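# Put the cardboard box on an empty desk or in the tote

## Task

Check the room's desks. If any desk has nothing on it, set the cardboard box on that desk. If every desk is occupied, put the box inside the tote near the door so that no part of it sticks out past the tote's rim. The foam blocks must stay at their original spots and keep their original orientation. The tote must be resting on the floor when you finish. The robot must not tip over or be left leaning. The result only counts if it stays in place without the robot holding it.

## Robot and tools

Robot: a Hello Robot Stretch 4, about 1.6 m tall. It has one arm. An omni-wheel base carries a mast with a lift, and an arm on the lift telescopes forward. At the end of the arm is a three-joint wrist (yaw, pitch, roll) and a two-finger gripper. The base rim reaches at most 0.23 m from the base origin. Its cameras are head_camera, head_left_camera, head_right_camera and wrist_camera.

Frames: the base frame has its origin on the floor under the base centre, with x forward, y left and z up. The odometry frame is the base frame as it was when the scene began. hand_pose is reported in the base frame. It marks the point midway between the fingers, 0.015 m back from the tips. With all wrist joints at 0 its axes line up with the base axes. The printed value may be a little off.

execute_actions(actions, cameras): actions is a list holding one action object, or an empty list, which just reports state and images. An action may contain base, joints, or both, plus optional pace and contact_limits. Alternatively it may contain only end_of_arm. The parts start together and may finish at different times.
- base: exactly one key, and each is a relative move from where the base last reported itself. translate_m drives straight, in metres, forward positive, range -2 to 2. strafe_m moves sideways, in metres, left positive, range -2 to 2. rotate_rad turns in place, in radians, counter-clockwise (left) positive, range -3.2 to 3.2.
- joints: absolute targets, in a single object keyed by joint name. lift_m 0 to 1.2 m. arm_m is the extension, 0 to 0.55 m. wrist_yaw_rad -1.134 to 4.276: 0 points forward, positive turns left, 3.14 is stowed back, and above 3.4 the arm may block it. wrist_pitch_rad -1.117 to 4.259: 0 is level and 1.57 points down. wrist_roll_rad -1.117 to 4.259: at 0 the fingers are level, and positive turns clockwise as seen from behind the gripper. gripper_m is the finger gap, 0 to 0.08 m. Done tolerances are 0.004 for lift and arm, 0.02 for yaw and roll, 0.05 for pitch, and 0.002 for the gripper. A joint target outside its range is clamped and still run, and the result notes this. Any other bad value or unknown key rejects the whole call.
- pace: "slow", "default" (used if omitted), "fast" or "max". Base speed is 0.1/0.3/0.4/0.6 m/s and turn speed is 1/2/3/4 rad/s. With the lift above 0.2 these drop, down to 0.3 m/s and 1 rad/s at lift 1.2.
- contact_limits: currently only {"arm_m": value}, from 0 (gentlest) to 0.75 (firmest), default 0.5. It sets how much force the arm may apply before it halts.
- end_of_arm: "enable_torque" turns wrist or gripper motors back on after they have cut out.
Each action runs for 15 s at most. Any joint or base part you leave out may still be driving toward an earlier target. cameras takes a list of names, or "all"; null or leaving it out also gives all, and [] gives none.

wait(seconds): 0 to 10 s with no new command. It returns the same state and images as an empty action.
zoom_image(camera, region): a finer view of part of a camera's most recent full image. region is [x0, y0, x1, y1] in pixels, with the origin at the top-left, at most 504x504.
finished_scene(scene): ends the given scene (1 or 2) for good, and the result says whether it succeeded. Call it only once the result is stable. Replying without any tool call ends everything.

Result lines: base_status and joint_status give how each commanded motion ended. "done" means reached; for the base it only means the wheels turned enough, even if they slipped. "off_target" means it stopped short and may still be pushing. "contact_stop_at_<key>" means it hit something; the part drops its target, and the lift, arm or wheels go slack, so a loaded lift may sag and the base may drift. "limit_stop_at_<name>" means a built-in limit stopped it. "limit_stop_at_own_body" means a self-collision guard, often triggered with pitch below -0.2 combined with roll below -0.4 or above 4; back the joint away. "limit_stop_at_tilt" means a lean beyond 6 degrees, which leaves everything slack. "torque_fault" means a wrist or gripper motor has switched off; send enable_torque. on_its_own lists anything that happened that you did not command, and "held at" there gives a target, not a position. Once any stop is reported, the remaining robot calls in that reply are skipped.
lidar_m gives 12 distances in 30-degree sectors counter-clockwise, starting straight ahead (4th is left, 7th behind, 10th right). "-" means nothing seen or closer than 0.25 m. It sees from about 0.15 m up to robot height, and it misses glass, thin legs and much of what is behind the robot. wrist_depth_mm is a 7x7 grid of median depths, 100 to 2000 mm, read row by row from the top left. base_odometry counts wheel turns, and heading runs from -3.142 to 3.142. If turned_by_wheels and turned_by_imu differ by more than about 0.1 rad, the robot slipped or hit something. base_tilt is in degrees, forward and right positive, with a bias of up to about 1.5. motor_effort is a percentage, positive toward higher joint values, with the peak in brackets; for the wheels, positive means a right turn.

Gripping: command a gap smaller than the object. While the fingers squeeze, gripper_m stays above the command and its effort moves away from 0. "off_target" after closing means something is held. If the gripper effort stays beyond about 50, the motor cuts out and may let go. A level gripper carrying more than about 2.7 kg faults the wrist.

Cautions: to unfold at the start, send lift_m 0.4 and wrist_yaw_rad 0 together. Keep arm_m at or below 0.2 and use slow paces when driving or turning with more than 1 kg held, to avoid tipping. Avoid hard or sustained pushes, especially with the gripper high. Don't drop, slam or knock things, including the foam blocks. Objects may occasionally be nudged by outside forces. Shorter total robot motion is better.

Each tool is called after "Request:" by a JSON object that holds its "name" and its "arguments", one argument or row to a line.

## Session

Request:
{"name": "execute_actions", "arguments": {
  "actions": []
}}

Scene clock: 0.00 s.
base_odometry: x=+0.000 y=+0.000 heading=+0.000 (m, m, rad; odometry frame)
turned_by_wheels: +0.000 (rad since the last result)
turned_by_imu: +0.000 (rad since the last result)
base_tilt: forward=+0.6 right=+0.0 (deg)
lidar_m: 0.78 0.78 0.91 0.77 0.78 0.88 0.88 0.88 1.01 1.54 2.10 0.93
base_status: not commanded
joint_positions: lift_m=+0.296 arm_m=+0.003 wrist_yaw_rad=+3.219 wrist_pitch_rad=+0.003 wrist_roll_rad=+0.009 gripper_m=+0.040
joint_status: not commanded
motor_effort: lift_m=+21 arm_m=-1 wrist_yaw_rad=+0 wrist_pitch_rad=-6 wrist_roll_rad=+0 gripper_m=+1 wheel_0=+1 wheel_1=-1 wheel_2=-1 (%)
hand_pose: x=-0.0453 y=+0.0707 z=+0.4741 quat_wxyz=(-0.039, -0.001, +0.004, +0.999) (m; base frame)
wrist_depth_mm: - - 132 1042 1060 1118 1182 / - - 126 1025 1078 1138 1182 / - - 134 229 1098 1138 1182 / 185 140 160 1060 1118 1160 1229 / 196 976 1025 1060 1118 1160 1229 / 199 1008 133 1078 1098 1182 1229 / 195 - - 1060 122 - 1182
pictures: head_camera, head_left_camera, head_right_camera, wrist_camera
Images, in order (width x height): head_camera 420x560, head_left_camera 420x672, head_right_camera 420x672, wrist_camera 616x392.

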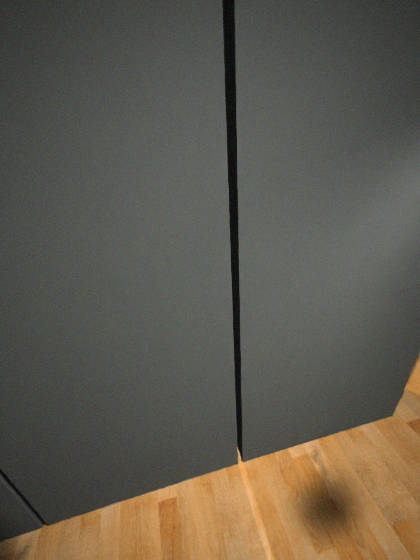

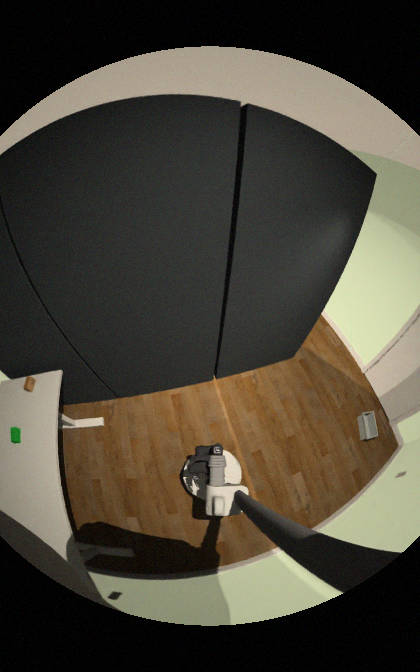

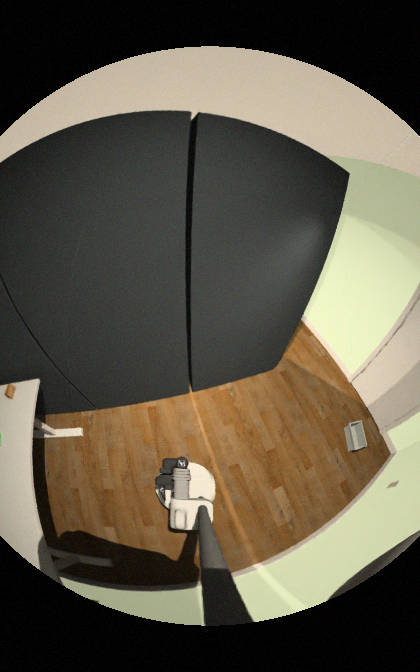

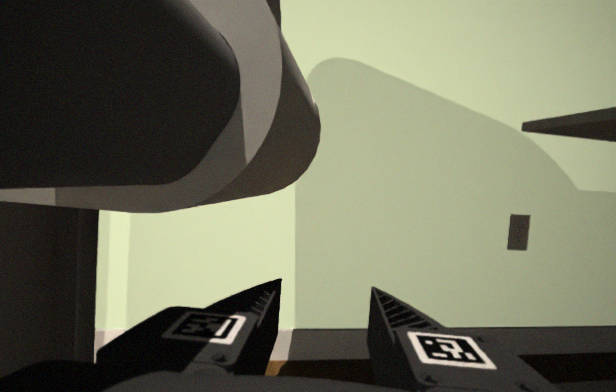

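Request:
{"name": "execute_actions", "arguments": {
  "actions": [
    {"base":{"rotate_rad":1.57},"pace":"fast"}
  ]
}}

Request:
{"name": "execute_actions", "arguments": {
  "actions": [
    {"base":{"rotate_rad":1.57},"pace":"fast"}
  ]
}}

Scene clock: 5.27 s.
base_odometry: x=+0.000 y=+0.000 heading=+1.570 (m, m, rad; odometry frame)
turned_by_wheels: +1.570 (rad since the last result)
turned_by_imu: +1.596 (rad since the last result)
base_tilt: forward=+0.4 right=-0.1 (deg)
lidar_m: 0.77 0.78 0.90 0.86 0.88 1.00 1.52 2.11 0.95 0.79 0.78 0.89
base_status: done
joint_positions: lift_m=+0.296 arm_m=+0.003 wrist_yaw_rad=+3.219 wrist_pitch_rad=+0.003 wrist_roll_rad=+0.009 gripper_m=+0.040
joint_status: not commanded
motor_effort: lift_m=+20(21) arm_m=-1(1) wrist_yaw_rad=+0(0) wrist_pitch_rad=-8(7) wrist_roll_rad=-1(1) gripper_m=+2(1) wheel_0=-2(9) wheel_1=+0(11) wheel_2=-1(10) (%)
hand_pose: x=-0.0453 y=+0.0707 z=+0.4741 quat_wxyz=(-0.039, -0.001, +0.004, +0.999) (m; base frame)
wrist_depth_mm: - - 132 - - 1397 1025 / - - 126 - - 1397 1025 / - - 134 229 - 1366 1025 / 184 140 160 - - 1336 1008 / 196 - - - - 1336 991 / 199 1366 133 1499 1336 1308 976 / 195 - - 1060 122 - 960
pictures: head_camera, head_left_camera, head_right_camera, wrist_camera
Images, in order (width x height): head_camera 420x560, head_left_camera 420x672, head_right_camera 420x672, wrist_camera 616x392.

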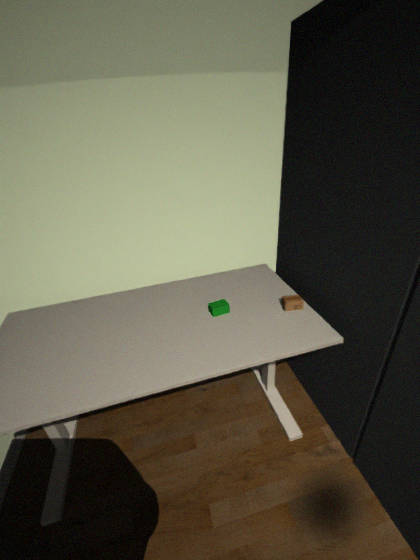

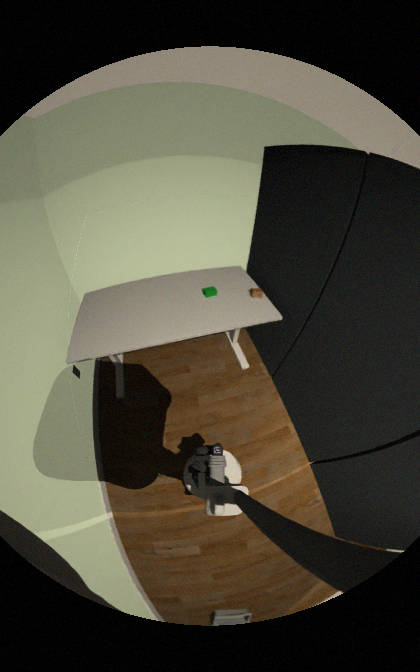

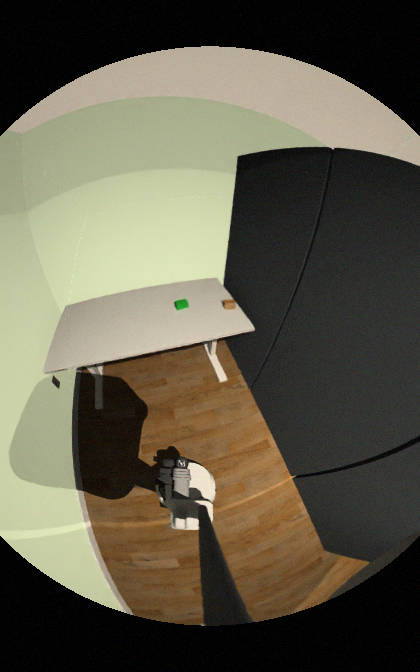

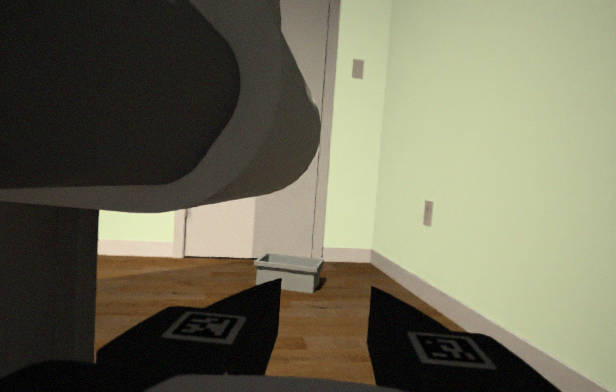

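Scene clock: 7.00 s.
base_odometry: x=+0.000 y=+0.000 heading=+3.139 (m, m, rad; odometry frame)
turned_by_wheels: +1.570 (rad since the last result)
turned_by_imu: +1.595 (rad since the last result)
base_tilt: forward=+0.5 right=+0.0 (deg)
lidar_m: 0.89 0.87 0.97 1.54 2.09 0.94 0.78 0.76 0.91 0.77 0.78 0.87
base_status: done
joint_positions: lift_m=+0.296 arm_m=+0.003 wrist_yaw_rad=+3.219 wrist_pitch_rad=+0.003 wrist_roll_rad=+0.009 gripper_m=+0.040
joint_status: not commanded
motor_effort: lift_m=+21(21) arm_m=-1(1) wrist_yaw_rad=+0(1) wrist_pitch_rad=-7(10) wrist_roll_rad=-1(1) gripper_m=+1(0) wheel_0=-3(12) wheel_1=-1(11) wheel_2=-2(11) (%)
hand_pose: x=-0.0453 y=+0.0707 z=+0.4741 quat_wxyz=(-0.039, -0.001, +0.004, +0.999) (m; base frame)
wrist_depth_mm: - - 132 931 976 1025 1078 / - - 126 946 976 1042 1078 / - - 133 228 991 1042 1078 / 184 140 160 960 1008 1060 1118 / 196 891 931 976 1008 1078 1098 / 199 878 133 976 1008 1078 1138 / 195 - - 991 122 - 1138
pictures: head_camera, head_left_camera, head_right_camera, wrist_camera
Images, in order (width x height): head_camera 420x560, head_left_camera 420x672, head_right_camera 420x672, wrist_camera 616x392.

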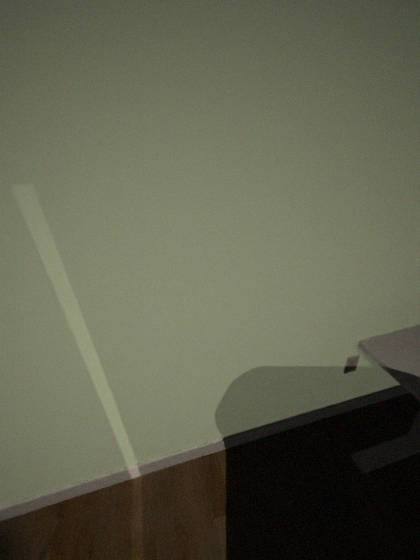

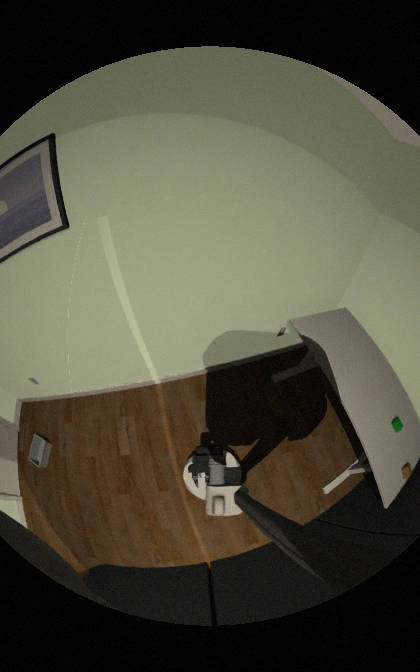

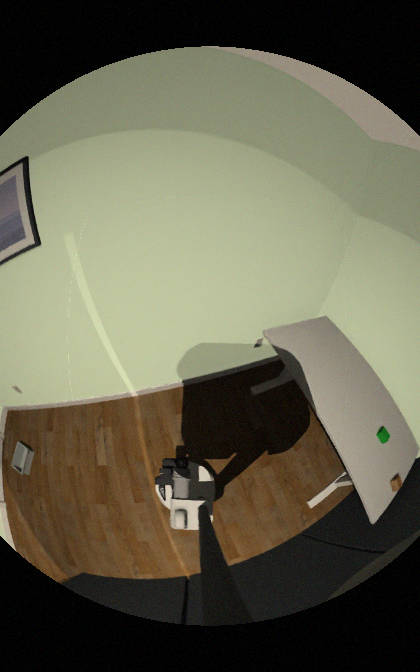

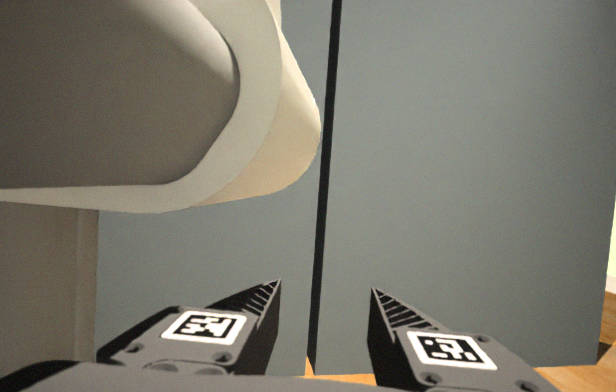

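Request:
{"name": "execute_actions", "arguments": {
  "actions": [
    {"base":{"rotate_rad":-1.34},"joints":{"lift_m":0.85,"wrist_yaw_rad":0,"gripper_m":0.08},"pace":"fast"}
  ]
}}

Scene clock: 21.73 s.
base_odometry: x=+0.000 y=+0.000 heading=+1.800 (m, m, rad; odometry frame)
turned_by_wheels: -1.340 (rad since the last result)
turned_by_imu: -1.359 (rad since the last result)
base_tilt: forward=+0.3 right=+0.1 (deg)
lidar_m: 0.77 0.79 0.93 0.87 0.89 1.17 1.52 1.24 0.85 0.78 0.80 0.85
base_status: done
joint_positions: lift_m=+0.850 arm_m=+0.003 wrist_yaw_rad=+0.000 wrist_pitch_rad=+0.003 wrist_roll_rad=+0.009 gripper_m=+0.080
joint_status: all done
motor_effort: lift_m=+23(24) arm_m=-2(2) wrist_yaw_rad=-2(6) wrist_pitch_rad=-8(8) wrist_roll_rad=-1(0) gripper_m=+2(3) wheel_0=+2(11) wheel_1=+0(12) wheel_2=+1(10) (%)
hand_pose: x=+0.3862 y=-0.0873 z=+1.0275 quat_wxyz=(+1.000, +0.004, +0.001, +0.000) (m; base frame)
wrist_depth_mm: 1336 1336 1336 1366 1366 1366 1025 / 1336 1336 1336 1366 1366 1397 1008 / 1366 1366 1366 1397 1397 1397 1008 / 1366 1397 1397 1397 1397 1397 991 / 1366 1366 1397 1397 1430 1397 960 / 904 559 151 1008 960 1118 946 / - - 404 732 699 108 -
pictures: head_camera, head_left_camera, head_right_camera, wrist_camera
Images, in order (width x height): head_camera 420x560, head_left_camera 420x672, head_right_camera 420x672, wrist_camera 616x392.

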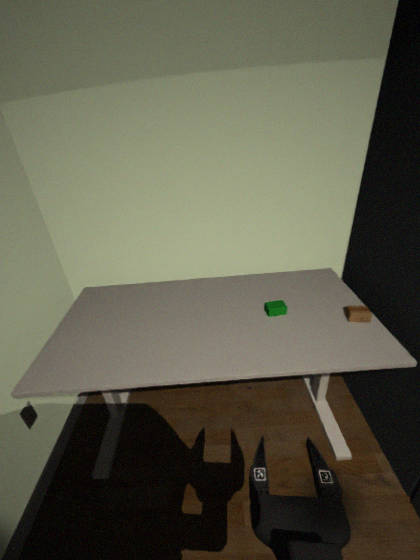

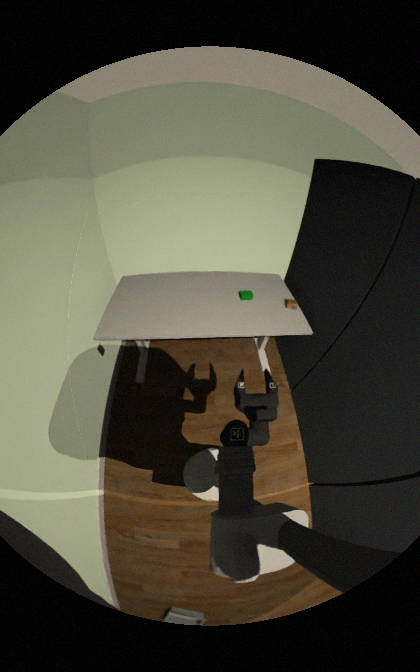

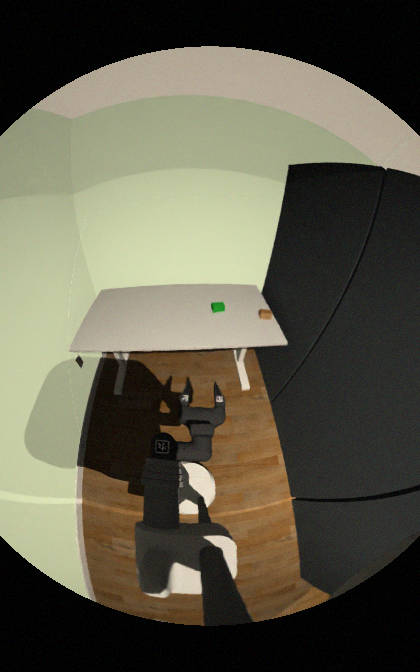

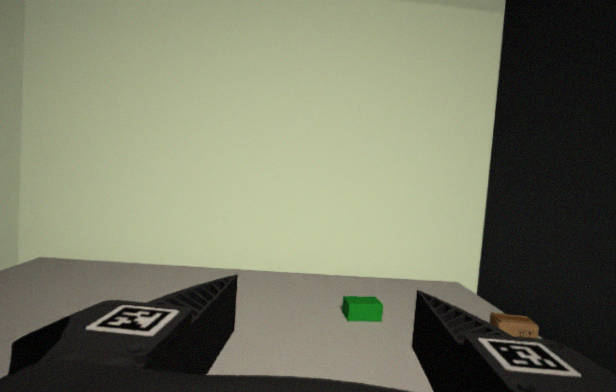

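Request:
{"name": "zoom_image", "arguments": {
  "camera": "head_camera",
  "region": [240, 260, 420, 380]
}}

Request:
{"name": "execute_actions", "arguments": {
  "actions": [
    {"base":{"strafe_m":-0.42},"joints":{"wrist_pitch_rad":0.6}}
  ]
}}

Region (240, 260, 420, 380) of head_camera's 420x560 image, scaled by 2.800, with more detail than that image has.

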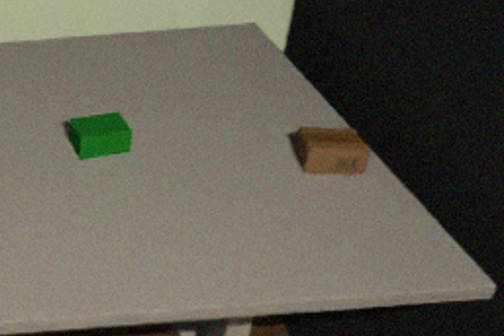

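Scene clock: 32.37 s.
base_odometry: x=+0.409 y=+0.095 heading=+1.800 (m, m, rad; odometry frame)
turned_by_wheels: +0.000 (rad since the last result)
turned_by_imu: +0.002 (rad since the last result)
base_tilt: forward=+0.5 right=+0.0 (deg)
lidar_m: 0.80 0.83 1.08 1.29 1.31 1.65 2.05 0.61 0.40 0.34 0.37 0.49
base_status: done
joint_positions: lift_m=+0.850 arm_m=+0.003 wrist_yaw_rad=+0.000 wrist_pitch_rad=+0.602 wrist_roll_rad=+0.009 gripper_m=+0.080
joint_status: all done
motor_effort: lift_m=+23(23) arm_m=-2(2) wrist_yaw_rad=+0(1) wrist_pitch_rad=-5(6) wrist_roll_rad=-1(0) gripper_m=+1(1) wheel_0=+1(12) wheel_1=+1(13) wheel_2=+0(1) (%)
hand_pose: x=+0.3488 y=-0.0874 z=+0.9076 quat_wxyz=(+0.955, +0.004, +0.297, -0.001) (m; base frame)
wrist_depth_mm: 1182 1205 1229 1255 1182 621 436 / 809 820 842 854 866 615 430 / 691 691 715 715 854 615 427 / 1661 1661 1661 1661 1205 609 427 / 1366 1397 1464 1397 1182 603 424 / 1205 683 151 1205 1160 521 421 / - - 591 1098 1042 108 -
pictures: head_camera, head_left_camera, head_right_camera, wrist_camera
Images, in order (width x height): head_camera 420x560, head_left_camera 420x672, head_right_camera 420x672, wrist_camera 616x392.

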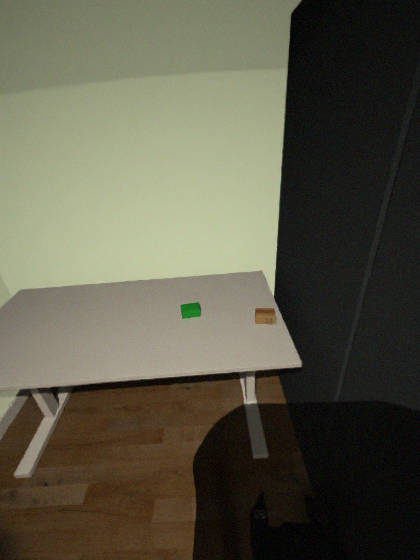

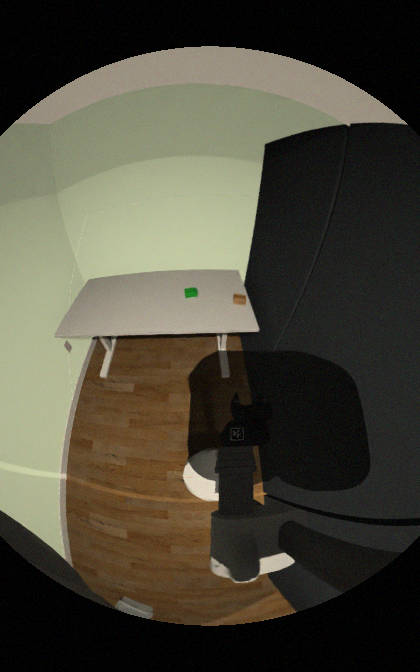

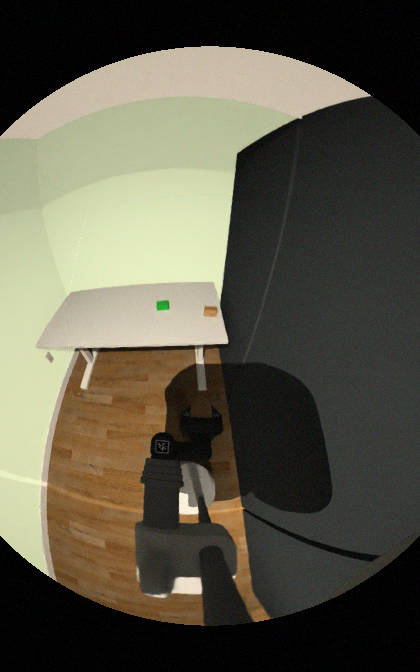

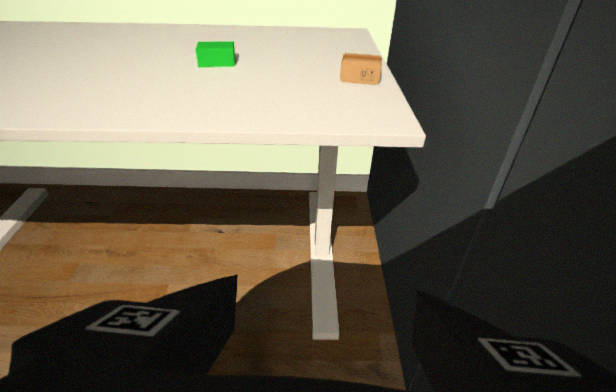

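Request:
{"name": "execute_actions", "arguments": {
  "actions": [
    {"base":{"rotate_rad":-0.1},"joints":{"lift_m":0.95,"wrist_pitch_rad":1.0,"wrist_roll_rad":1.57}}
  ],
  "cameras": []
}}

Request:
{"name": "execute_actions", "arguments": {
  "actions": [
    {"base":{"translate_m":0.45},"joints":{"wrist_pitch_rad":1.3,"wrist_yaw_rad":0.1}}
  ],
  "cameras": ["head_camera","wrist_camera"]
}}

Scene clock: 68.50 s.
base_odometry: x=+0.409 y=+0.095 heading=+1.700 (m, m, rad; odometry frame)
turned_by_wheels: -0.099 (rad since the last result)
turned_by_imu: -0.100 (rad since the last result)
base_tilt: forward=+0.4 right=-0.1 (deg)
lidar_m: 0.82 0.80 1.00 1.29 1.30 1.62 1.64 0.68 0.42 0.35 0.36 0.46
base_status: done
joint_positions: lift_m=+0.950 arm_m=+0.003 wrist_yaw_rad=+0.000 wrist_pitch_rad=+1.001 wrist_roll_rad=+1.570 gripper_m=+0.080
joint_status: all done
motor_effort: lift_m=+24(27) arm_m=-2(2) wrist_yaw_rad=-1(1) wrist_pitch_rad=-3(3) wrist_roll_rad=+1(5) gripper_m=+3(1) wheel_0=+3(10) wheel_1=+2(7) wheel_2=+3(9) (%)
hand_pose: x=+0.2882 y=-0.0874 z=+0.9489 quat_wxyz=(+0.621, +0.620, +0.340, -0.339) (m; base frame)
wrist_depth_mm: 397 410 424 439 452 466 484 / 549 569 603 621 654 683 723 / 891 854 1025 1098 1098 976 891 / 809 741 1537 1336 1118 991 878 / 891 741 1537 1308 1138 991 891 / 946 404 151 1336 1118 946 878 / - - 809 1336 1138 108 -
pictures: none
No camera images: the call's "cameras" was empty. Leave "cameras" out to get every camera's image.

Scene clock: 71.50 s.
base_odometry: x=+0.351 y=+0.541 heading=+1.701 (m, m, rad; odometry frame)
turned_by_wheels: +0.000 (rad since the last result)
turned_by_imu: +0.002 (rad since the last result)
base_tilt: forward=+0.5 right=+0.0 (deg)
lidar_m: 0.38 0.35 0.46 0.94 1.39 1.71 2.12 0.55 0.34 0.29 0.29 0.33
base_status: done
joint_positions: lift_m=+0.950 arm_m=+0.003 wrist_yaw_rad=+0.100 wrist_pitch_rad=+1.301 wrist_roll_rad=+1.570 gripper_m=+0.080
joint_status: all done
motor_effort: lift_m=+23(24) arm_m=-1(2) wrist_yaw_rad=+0(3) wrist_pitch_rad=-1(3) wrist_roll_rad=+1(1) gripper_m=+3(3) wheel_0=+3(7) wheel_1=+1(7) wheel_2=-2(11) (%)
hand_pose: x=+0.2387 y=-0.0813 z=+0.9230 quat_wxyz=(+0.584, +0.540, +0.456, -0.399) (m; base frame)
wrist_depth_mm: 349 349 351 377 349 347 343 / 544 544 544 549 544 539 535 / 492 436 820 1118 1008 960 904 / 459 433 418 1098 1060 788 750 / 477 436 418 1118 1060 778 732 / 492 277 151 1138 1060 759 732 / - - 282 1138 1060 108 -
pictures: head_camera, wrist_camera
Images, in order (width x height): head_camera 420x560, wrist_camera 616x392.

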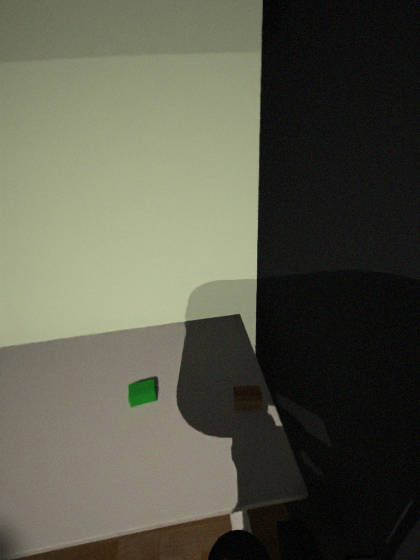

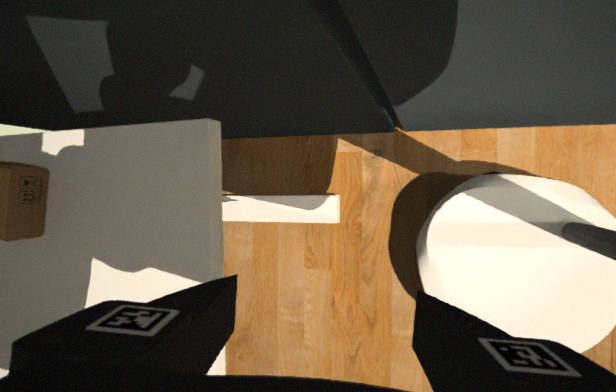

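Request:
{"name": "execute_actions", "arguments": {
  "actions": [
    {"base":{"rotate_rad":-0.08},"joints":{"wrist_pitch_rad":1.57,"wrist_yaw_rad":0.18,"arm_m":0.42}}
  ],
  "cameras": ["head_camera","wrist_camera"]
}}

Scene clock: 84.60 s.
base_odometry: x=+0.351 y=+0.541 heading=+1.621 (m, m, rad; odometry frame)
turned_by_wheels: -0.080 (rad since the last result)
turned_by_imu: -0.080 (rad since the last result)
base_tilt: forward=+0.4 right=+0.0 (deg)
lidar_m: 0.36 0.37 0.42 0.81 1.37 1.59 2.52 0.64 0.31 0.29 0.29 0.35
base_status: done
joint_positions: lift_m=+0.950 arm_m=+0.419 wrist_yaw_rad=+0.180 wrist_pitch_rad=+1.570 wrist_roll_rad=+1.570 gripper_m=+0.080
joint_status: all done
motor_effort: lift_m=+23(23) arm_m=+6(4) wrist_yaw_rad=-1(1) wrist_pitch_rad=+1(6) wrist_roll_rad=+0(0) gripper_m=+1(2) wheel_0=+3(4) wheel_1=+1(5) wheel_2=+1(7) (%)
hand_pose: x=+0.6057 y=-0.0860 z=+0.9153 quat_wxyz=(+0.543, +0.453, +0.543, -0.452) (m; base frame)
wrist_depth_mm: - - - - - - - / 135 136 137 136 136 135 153 / 343 345 347 345 343 343 340 / 842 1078 1078 1078 1060 1042 1025 / 357 353 347 345 342 338 842 / 362 217 151 347 343 342 831 / - - 228 351 345 108 -
pictures: head_camera, wrist_camera
Images, in order (width x height): head_camera 420x560, wrist_camera 616x392.

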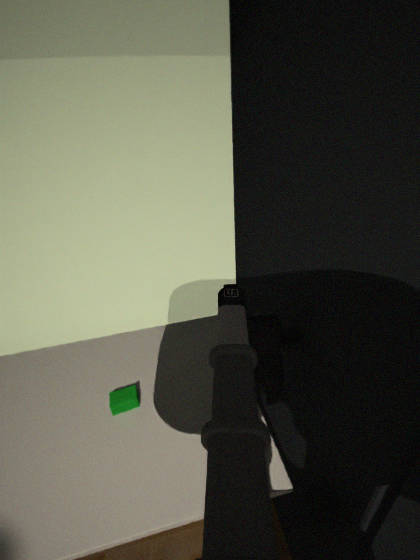

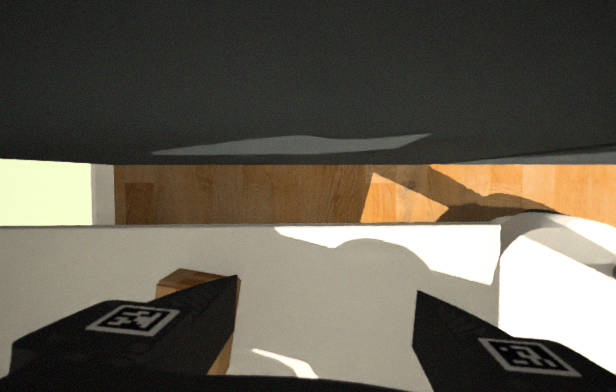

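Request:
{"name": "execute_actions", "arguments": {
  "actions": [
    {"base":{"rotate_rad":0.1},"joints":{"wrist_yaw_rad":0.08,"arm_m":0.52}}
  ],
  "cameras": ["head_camera","wrist_camera"]
}}

Scene clock: 94.93 s.
base_odometry: x=+0.351 y=+0.541 heading=+1.721 (m, m, rad; odometry frame)
turned_by_wheels: +0.100 (rad since the last result)
turned_by_imu: +0.103 (rad since the last result)
base_tilt: forward=+0.6 right=+0.1 (deg)
lidar_m: 0.38 0.38 0.46 0.98 1.39 1.71 2.53 0.56 0.31 0.27 0.29 0.37
base_status: done
joint_positions: lift_m=+0.950 arm_m=+0.519 wrist_yaw_rad=+0.080 wrist_pitch_rad=+1.570 wrist_roll_rad=+1.570 gripper_m=+0.080
joint_status: all done
motor_effort: lift_m=+23(24) arm_m=+6(7) wrist_yaw_rad=+0(3) wrist_pitch_rad=+0(0) wrist_roll_rad=+0(1) gripper_m=+1(2) wheel_0=-1(8) wheel_1=+0(3) wheel_2=-2(8) (%)
hand_pose: x=+0.6971 y=-0.0871 z=+0.9153 quat_wxyz=(+0.520, +0.479, +0.520, -0.479) (m; base frame)
wrist_depth_mm: 189 190 191 191 190 190 189 / 304 306 306 306 307 306 303 / 634 768 778 778 778 768 759 / 357 351 349 343 338 334 330 / 357 353 347 294 340 336 332 / 362 243 151 296 343 338 336 / - - 249 349 345 108 -
pictures: head_camera, wrist_camera
Images, in order (width x height): head_camera 420x560, wrist_camera 616x392.

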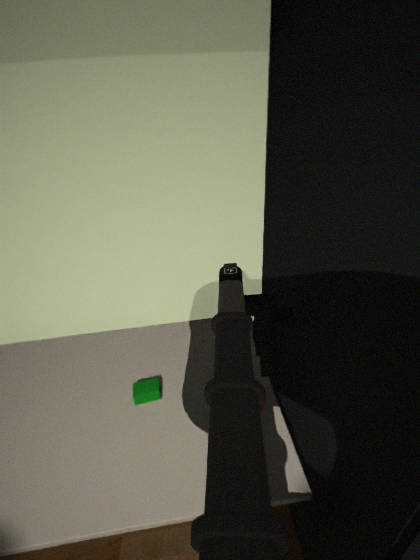

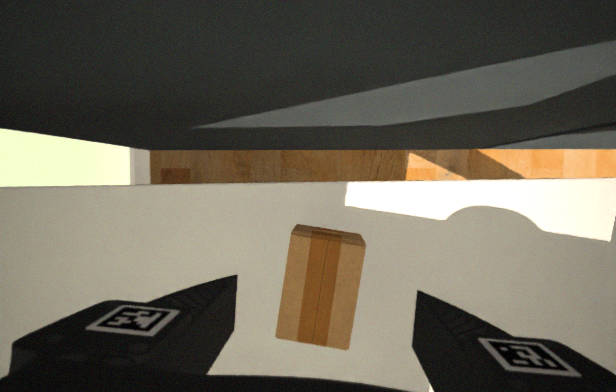

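Request:
{"name": "execute_actions", "arguments": {
  "actions": [
    {"joints":{"wrist_yaw_rad":-0.05,"lift_m":0.87}}
  ],
  "cameras": ["wrist_camera"]
}}

Scene clock: 104.90 s.
base_odometry: x=+0.351 y=+0.541 heading=+1.721 (m, m, rad; odometry frame)
turned_by_wheels: +0.000 (rad since the last result)
turned_by_imu: +0.001 (rad since the last result)
base_tilt: forward=+0.4 right=+0.0 (deg)
lidar_m: 0.38 0.37 0.49 0.99 1.39 1.70 2.51 0.55 0.32 0.27 0.28 0.38
base_status: not commanded
joint_positions: lift_m=+0.870 arm_m=+0.519 wrist_yaw_rad=-0.050 wrist_pitch_rad=+1.570 wrist_roll_rad=+1.570 gripper_m=+0.080
joint_status: all done
motor_effort: lift_m=+17(24) arm_m=+6(6) wrist_yaw_rad=-2(4) wrist_pitch_rad=+1(1) wrist_roll_rad=+0(0) gripper_m=+2(2) wheel_0=-1(1) wheel_1=+0(0) wheel_2=-2(2) (%)
hand_pose: x=+0.6857 y=-0.0873 z=+0.8358 quat_wxyz=(+0.488, +0.512, +0.488, -0.512) (m; base frame)
wrist_depth_mm: 158 168 181 195 210 228 248 / 225 249 277 309 351 404 484 / 397 473 580 750 960 946 931 / 707 917 267 263 259 256 253 / 274 272 267 232 260 258 255 / 276 202 151 216 263 259 257 / - - 182 217 265 108 -
pictures: wrist_camera
Images, in order (width x height): wrist_camera 616x392.

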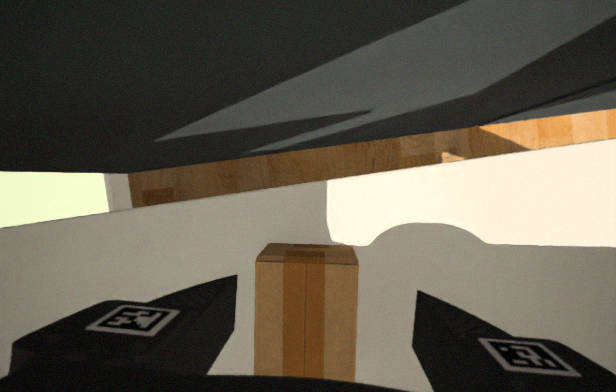

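Request:
{"name": "execute_actions", "arguments": {
  "actions": [
    {"base":{"rotate_rad":0.045},"joints":{"wrist_yaw_rad":-0.095,"lift_m":0.83,"arm_m":0.534}}
  ],
  "cameras": ["wrist_camera"]
}}

Scene clock: 113.53 s.
base_odometry: x=+0.351 y=+0.541 heading=+1.765 (m, m, rad; odometry frame)
turned_by_wheels: +0.045 (rad since the last result)
turned_by_imu: +0.046 (rad since the last result)
base_tilt: forward=+0.6 right=-0.1 (deg)
lidar_m: 0.35 0.38 0.49 1.08 1.42 1.76 2.53 0.49 0.31 0.28 0.29 0.41
base_status: done
joint_positions: lift_m=+0.830 arm_m=+0.533 wrist_yaw_rad=-0.095 wrist_pitch_rad=+1.570 wrist_roll_rad=+1.570 gripper_m=+0.080
joint_status: all done
motor_effort: lift_m=+18(18) arm_m=+6(2) wrist_yaw_rad=-1(3) wrist_pitch_rad=+2(1) wrist_roll_rad=+0(0) gripper_m=+1(1) wheel_0=-2(7) wheel_1=-2(6) wheel_2=+0(9) (%)
hand_pose: x=+0.6957 y=-0.0870 z=+0.7958 quat_wxyz=(+0.476, +0.523, +0.476, -0.523) (m; base frame)
wrist_depth_mm: 214 230 247 266 286 312 336 / 307 340 377 424 484 521 539 / 539 580 574 222 218 216 213 / 230 228 224 221 219 216 214 / 232 229 227 173 220 219 216 / 234 181 150 175 173 219 218 / - - 187 176 174 108 -
pictures: wrist_camera
Images, in order (width x height): wrist_camera 616x392.

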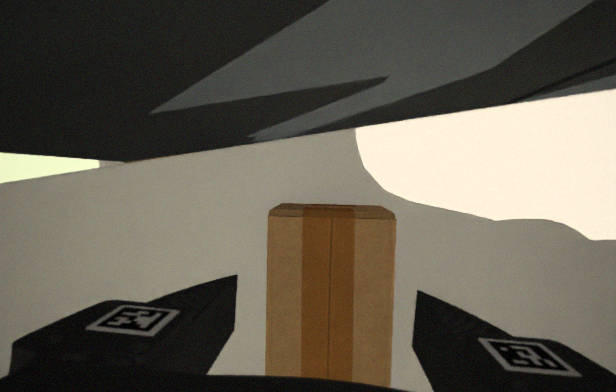

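Request:
{"name": "execute_actions", "arguments": {
  "actions": [
    {"joints":{"lift_m":0.785},"pace":"slow"}
  ],
  "cameras": ["wrist_camera"]
}}

Scene clock: 118.57 s.
base_odometry: x=+0.351 y=+0.541 heading=+1.765 (m, m, rad; odometry frame)
turned_by_wheels: +0.000 (rad since the last result)
turned_by_imu: +0.001 (rad since the last result)
base_tilt: forward=+0.5 right=+0.2 (deg)
lidar_m: 0.36 0.39 0.49 1.07 1.38 1.77 2.54 0.48 0.33 0.27 0.30 0.40
base_status: not commanded
joint_positions: lift_m=+0.785 arm_m=+0.533 wrist_yaw_rad=-0.095 wrist_pitch_rad=+1.570 wrist_roll_rad=+1.570 gripper_m=+0.080
joint_status: all done
motor_effort: lift_m=+17(24) arm_m=+6(6) wrist_yaw_rad=-1(2) wrist_pitch_rad=+0(0) wrist_roll_rad=+0(0) gripper_m=+2(2) wheel_0=-2(2) wheel_1=-2(2) wheel_2=-1(1) (%)
hand_pose: x=+0.6957 y=-0.0870 z=+0.7508 quat_wxyz=(+0.476, +0.523, +0.476, -0.523) (m; base frame)
wrist_depth_mm: 214 229 247 265 287 312 336 / 307 338 375 421 459 455 480 / 517 508 179 177 174 172 170 / 183 181 179 176 175 173 171 / 186 183 181 128 127 174 172 / 187 158 141 129 128 175 174 / - - 131 130 129 108 -
pictures: wrist_camera
Images, in order (width x height): wrist_camera 616x392.

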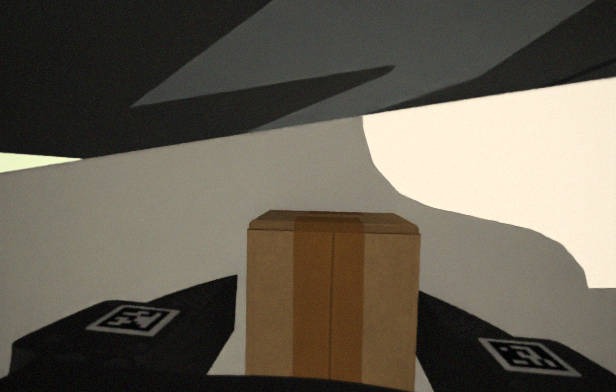

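Request:
{"name": "execute_actions", "arguments": {
  "actions": [
    {"joints":{"lift_m":0.775},"pace":"slow"}
  ],
  "cameras": []
}}

Request:
{"name": "execute_actions", "arguments": {
  "actions": [
    {"joints":{"gripper_m":0.03}}
  ],
  "cameras": []
}}

Request:
{"name": "execute_actions", "arguments": {
  "actions": [
    {"joints":{"lift_m":0.88}}
  ],
  "cameras": ["wrist_camera","head_camera"]
}}

Scene clock: 128.13 s.
base_odometry: x=+0.351 y=+0.541 heading=+1.765 (m, m, rad; odometry frame)
turned_by_wheels: +0.000 (rad since the last result)
turned_by_imu: +0.001 (rad since the last result)
base_tilt: forward=+0.6 right=-0.1 (deg)
lidar_m: 0.36 0.36 0.50 1.10 1.38 1.77 2.55 0.50 0.31 0.28 0.28 0.41
base_status: not commanded
joint_positions: lift_m=+0.775 arm_m=+0.533 wrist_yaw_rad=-0.095 wrist_pitch_rad=+1.570 wrist_roll_rad=+1.570 gripper_m=+0.080
joint_status: all done
motor_effort: lift_m=+17(16) arm_m=+6(6) wrist_yaw_rad=-1(1) wrist_pitch_rad=+0(0) wrist_roll_rad=+0(1) gripper_m=+3(2) wheel_0=-2(2) wheel_1=-2(2) wheel_2=-1(0) (%)
hand_pose: x=+0.6957 y=-0.0870 z=+0.7408 quat_wxyz=(+0.476, +0.523, +0.476, -0.523) (m; base frame)
wrist_depth_mm: 214 230 247 266 287 310 336 / 307 340 377 424 455 433 466 / 500 496 168 166 163 162 160 / 174 171 169 167 165 163 162 / 175 173 170 118 117 164 163 / 176 153 126 118 117 165 164 / - - 120 119 118 108 -
pictures: none
No camera images: the call's "cameras" was empty. Leave "cameras" out to get every camera's image.

Scene clock: 129.13 s.
base_odometry: x=+0.351 y=+0.541 heading=+1.765 (m, m, rad; odometry frame)
turned_by_wheels: +0.000 (rad since the last result)
turned_by_imu: +0.000 (rad since the last result)
base_tilt: forward=+0.5 right=+0.1 (deg)
lidar_m: 0.36 0.38 0.48 1.04 1.41 1.75 2.53 0.47 0.32 0.27 0.29 0.41
base_status: not commanded
joint_positions: lift_m=+0.775 arm_m=+0.533 wrist_yaw_rad=-0.095 wrist_pitch_rad=+1.570 wrist_roll_rad=+1.570 gripper_m=+0.059
joint_status: gripper_m off_target (ended at +0.059, target +0.030)
on_its_own: gripper_m is held at +0.054, not at your +0.030, by its contact guard: the fingers met something
motor_effort: lift_m=+17(17) arm_m=+6(6) wrist_yaw_rad=-1(1) wrist_pitch_rad=+1(0) wrist_roll_rad=+0(0) gripper_m=-43(46) wheel_0=-2(2) wheel_1=-2(2) wheel_2=+0(0) (%)
hand_pose: x=+0.6957 y=-0.0870 z=+0.7408 quat_wxyz=(+0.476, +0.523, +0.476, -0.523) (m; base frame)
wrist_depth_mm: 214 229 247 265 287 312 336 / 307 340 377 424 452 436 462 / 500 496 169 166 164 162 160 / 173 171 169 167 165 163 162 / 175 173 170 118 117 164 163 / 176 173 121 118 117 165 164 / 178 - 120 119 118 - -
pictures: none
No camera images: the call's "cameras" was empty. Leave "cameras" out to get every camera's image.

Scene clock: 130.60 s.
base_odometry: x=+0.351 y=+0.541 heading=+1.765 (m, m, rad; odometry frame)
turned_by_wheels: +0.000 (rad since the last result)
turned_by_imu: +0.000 (rad since the last result)
base_tilt: forward=+0.4 right=-0.1 (deg)
lidar_m: 0.35 0.38 0.50 1.03 1.41 1.78 2.54 0.49 0.30 0.28 0.29 0.39
base_status: not commanded
joint_positions: lift_m=+0.880 arm_m=+0.533 wrist_yaw_rad=-0.095 wrist_pitch_rad=+1.570 wrist_roll_rad=+1.570 gripper_m=+0.059
joint_status: all done
on_its_own: gripper_m is held at +0.054, not at your +0.030, by its contact guard: the fingers met something
motor_effort: lift_m=+24(25) arm_m=+6(6) wrist_yaw_rad=-1(1) wrist_pitch_rad=+0(1) wrist_roll_rad=+0(0) gripper_m=-40(41) wheel_0=-2(2) wheel_1=-2(2) wheel_2=+0(0) (%)
hand_pose: x=+0.6957 y=-0.0870 z=+0.8453 quat_wxyz=(+0.476, +0.523, +0.476, -0.523) (m; base frame)
wrist_depth_mm: 215 229 248 266 287 312 338 / 307 340 377 424 480 554 609 / 544 647 647 621 267 263 260 / 283 278 274 271 268 265 263 / 286 281 276 118 117 267 264 / 287 282 121 118 117 268 266 / 290 - 120 119 118 - -
pictures: head_camera, wrist_camera
Images, in order (width x height): head_camera 420x560, wrist_camera 616x392.

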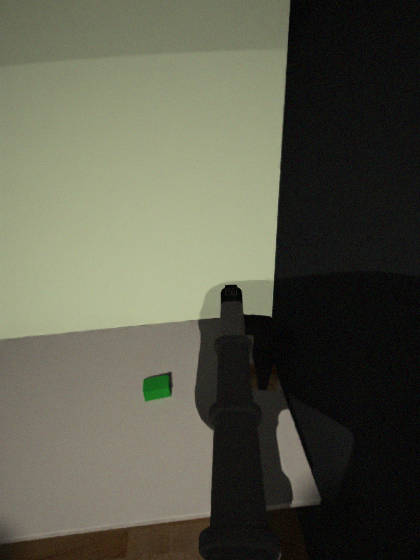

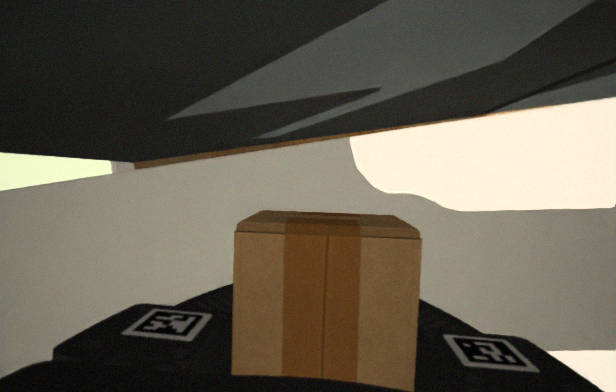

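Request:
{"name": "execute_actions", "arguments": {
  "actions": [
    {"base":{"strafe_m":0.35},"joints":{"arm_m":0.0}}
  ],
  "cameras": []
}}

Request:
{"name": "execute_actions", "arguments": {
  "actions": [
    {"base":{"translate_m":-0.4},"joints":{"lift_m":0.6}}
  ],
  "cameras": []
}}

Request:
{"name": "execute_actions", "arguments": {
  "actions": [
    {"base":{"rotate_rad":-2.6}}
  ]
}}

Scene clock: 140.80 s.
base_odometry: x=+0.007 y=+0.474 heading=+1.765 (m, m, rad; odometry frame)
turned_by_wheels: +0.000 (rad since the last result)
turned_by_imu: +0.002 (rad since the last result)
base_tilt: forward=+0.4 right=+0.0 (deg)
lidar_m: 0.33 0.35 0.45 0.98 1.06 1.31 2.04 1.05 0.70 0.63 0.58 0.38
base_status: done
joint_positions: lift_m=+0.880 arm_m=+0.003 wrist_yaw_rad=-0.095 wrist_pitch_rad=+1.570 wrist_roll_rad=+1.570 gripper_m=+0.059
joint_status: all done
joint sent to its limit — the command would take arm_m past its lower limit, so that joint was sent only as far as its limit.
on_its_own: gripper_m is held at +0.054, not at your +0.030, by its contact guard: the fingers met something
motor_effort: lift_m=+23(24) arm_m=-6(8) wrist_yaw_rad=+0(1) wrist_pitch_rad=+0(1) wrist_roll_rad=-1(1) gripper_m=-41(40) wheel_0=-1(14) wheel_1=-1(8) wheel_2=+0(0) (%)
hand_pose: x=+0.1661 y=-0.0870 z=+0.8453 quat_wxyz=(+0.476, +0.523, +0.476, -0.523) (m; base frame)
wrist_depth_mm: 917 1008 991 976 976 960 946 / 300 976 976 991 976 960 946 / 291 991 1008 976 976 960 946 / 286 1025 1008 991 768 759 404 / 287 1025 1008 118 117 778 976 / 290 1025 121 118 117 991 976 / 293 - 120 119 118 - 976
pictures: none
No camera images: the call's "cameras" was empty. Leave "cameras" out to get every camera's image.

Scene clock: 143.60 s.
base_odometry: x=+0.084 y=+0.081 heading=+1.765 (m, m, rad; odometry frame)
turned_by_wheels: +0.000 (rad since the last result)
turned_by_imu: +0.000 (rad since the last result)
base_tilt: forward=+0.5 right=+0.0 (deg)
lidar_m: 0.72 0.75 0.97 0.97 0.99 1.27 1.61 1.11 0.75 0.68 0.69 0.81
base_status: done
joint_positions: lift_m=+0.600 arm_m=+0.003 wrist_yaw_rad=-0.095 wrist_pitch_rad=+1.570 wrist_roll_rad=+1.570 gripper_m=+0.059
joint_status: all done
on_its_own: gripper_m is held at +0.054, not at your +0.030, by its contact guard: the fingers met something
motor_effort: lift_m=+18(24) arm_m=-5(6) wrist_yaw_rad=+0(1) wrist_pitch_rad=+1(1) wrist_roll_rad=-1(0) gripper_m=-41(40) wheel_0=-2(5) wheel_1=-2(10) wheel_2=-1(10) (%)
hand_pose: x=+0.1661 y=-0.0870 z=+0.5658 quat_wxyz=(+0.476, +0.523, +0.476, -0.523) (m; base frame)
wrist_depth_mm: 732 715 715 699 691 683 683 / 732 732 715 699 699 683 683 / 741 732 723 715 699 691 691 / 741 741 723 707 492 488 404 / 750 741 741 118 117 492 488 / 759 741 121 119 118 496 492 / 759 - 120 119 118 - 707
pictures: none
No camera images: the call's "cameras" was empty. Leave "cameras" out to get every camera's image.

Scene clock: 146.20 s.
base_odometry: x=+0.084 y=+0.081 heading=-0.835 (m, m, rad; odometry frame)
turned_by_wheels: -2.600 (rad since the last result)
turned_by_imu: -2.640 (rad since the last result)
base_tilt: forward=+0.4 right=-0.1 (deg)
lidar_m: 1.09 0.71 0.66 0.69 0.79 0.72 0.74 0.99 0.98 1.01 1.31 1.59
base_status: done
joint_positions: lift_m=+0.600 arm_m=+0.003 wrist_yaw_rad=-0.095 wrist_pitch_rad=+1.570 wrist_roll_rad=+1.570 gripper_m=+0.059
joint_status: not commanded
on_its_own: gripper_m is held at +0.054, not at your +0.030, by its contact guard: the fingers met something
motor_effort: lift_m=+18(18) arm_m=-6(6) wrist_yaw_rad=+0(1) wrist_pitch_rad=+3(2) wrist_roll_rad=-1(0) gripper_m=-41(41) wheel_0=+1(9) wheel_1=+0(11) wheel_2=+2(8) (%)
hand_pose: x=+0.1662 y=-0.0870 z=+0.5657 quat_wxyz=(+0.476, +0.523, +0.476, -0.523) (m; base frame)
wrist_depth_mm: 732 715 715 699 699 683 676 / 741 723 715 707 699 683 676 / 732 732 715 715 691 683 691 / 741 732 723 715 496 488 404 / 759 741 723 118 117 496 488 / 759 741 121 118 118 496 492 / 768 - 120 119 118 - 699
pictures: head_camera, head_left_camera, head_right_camera, wrist_camera
Images, in order (width x height): head_camera 420x560, head_left_camera 420x672, head_right_camera 420x672, wrist_camera 616x392.

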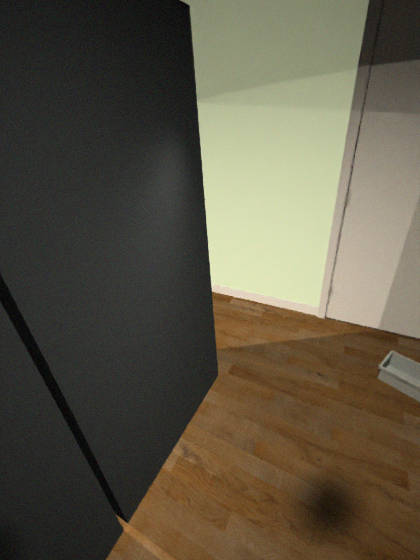

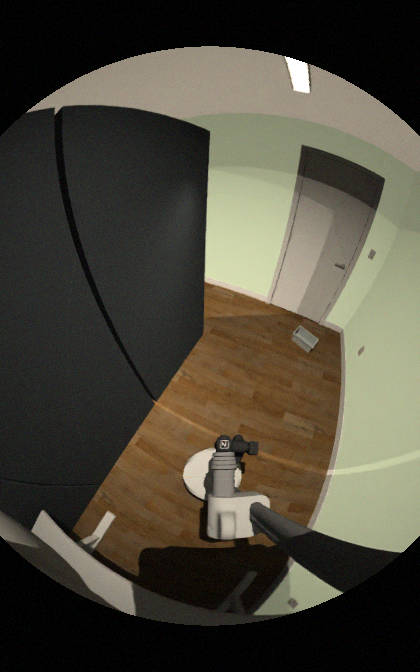

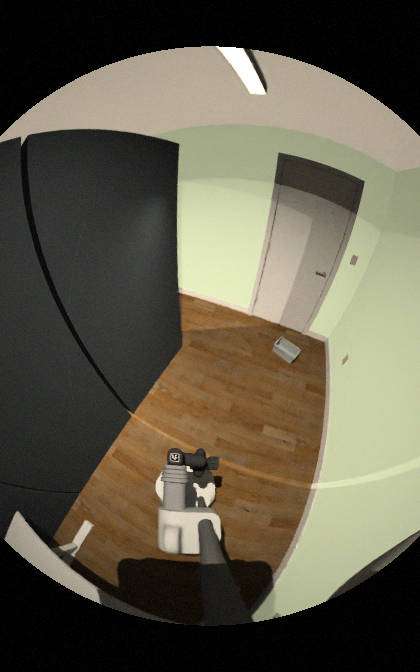

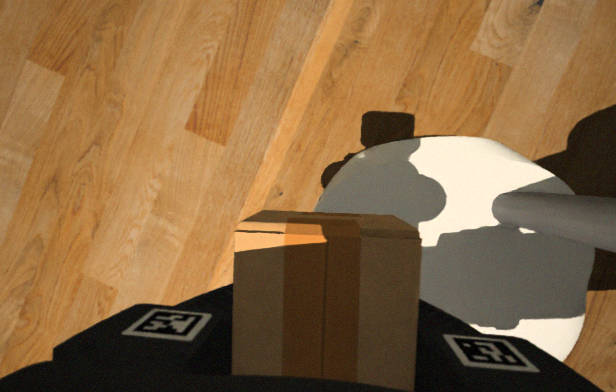

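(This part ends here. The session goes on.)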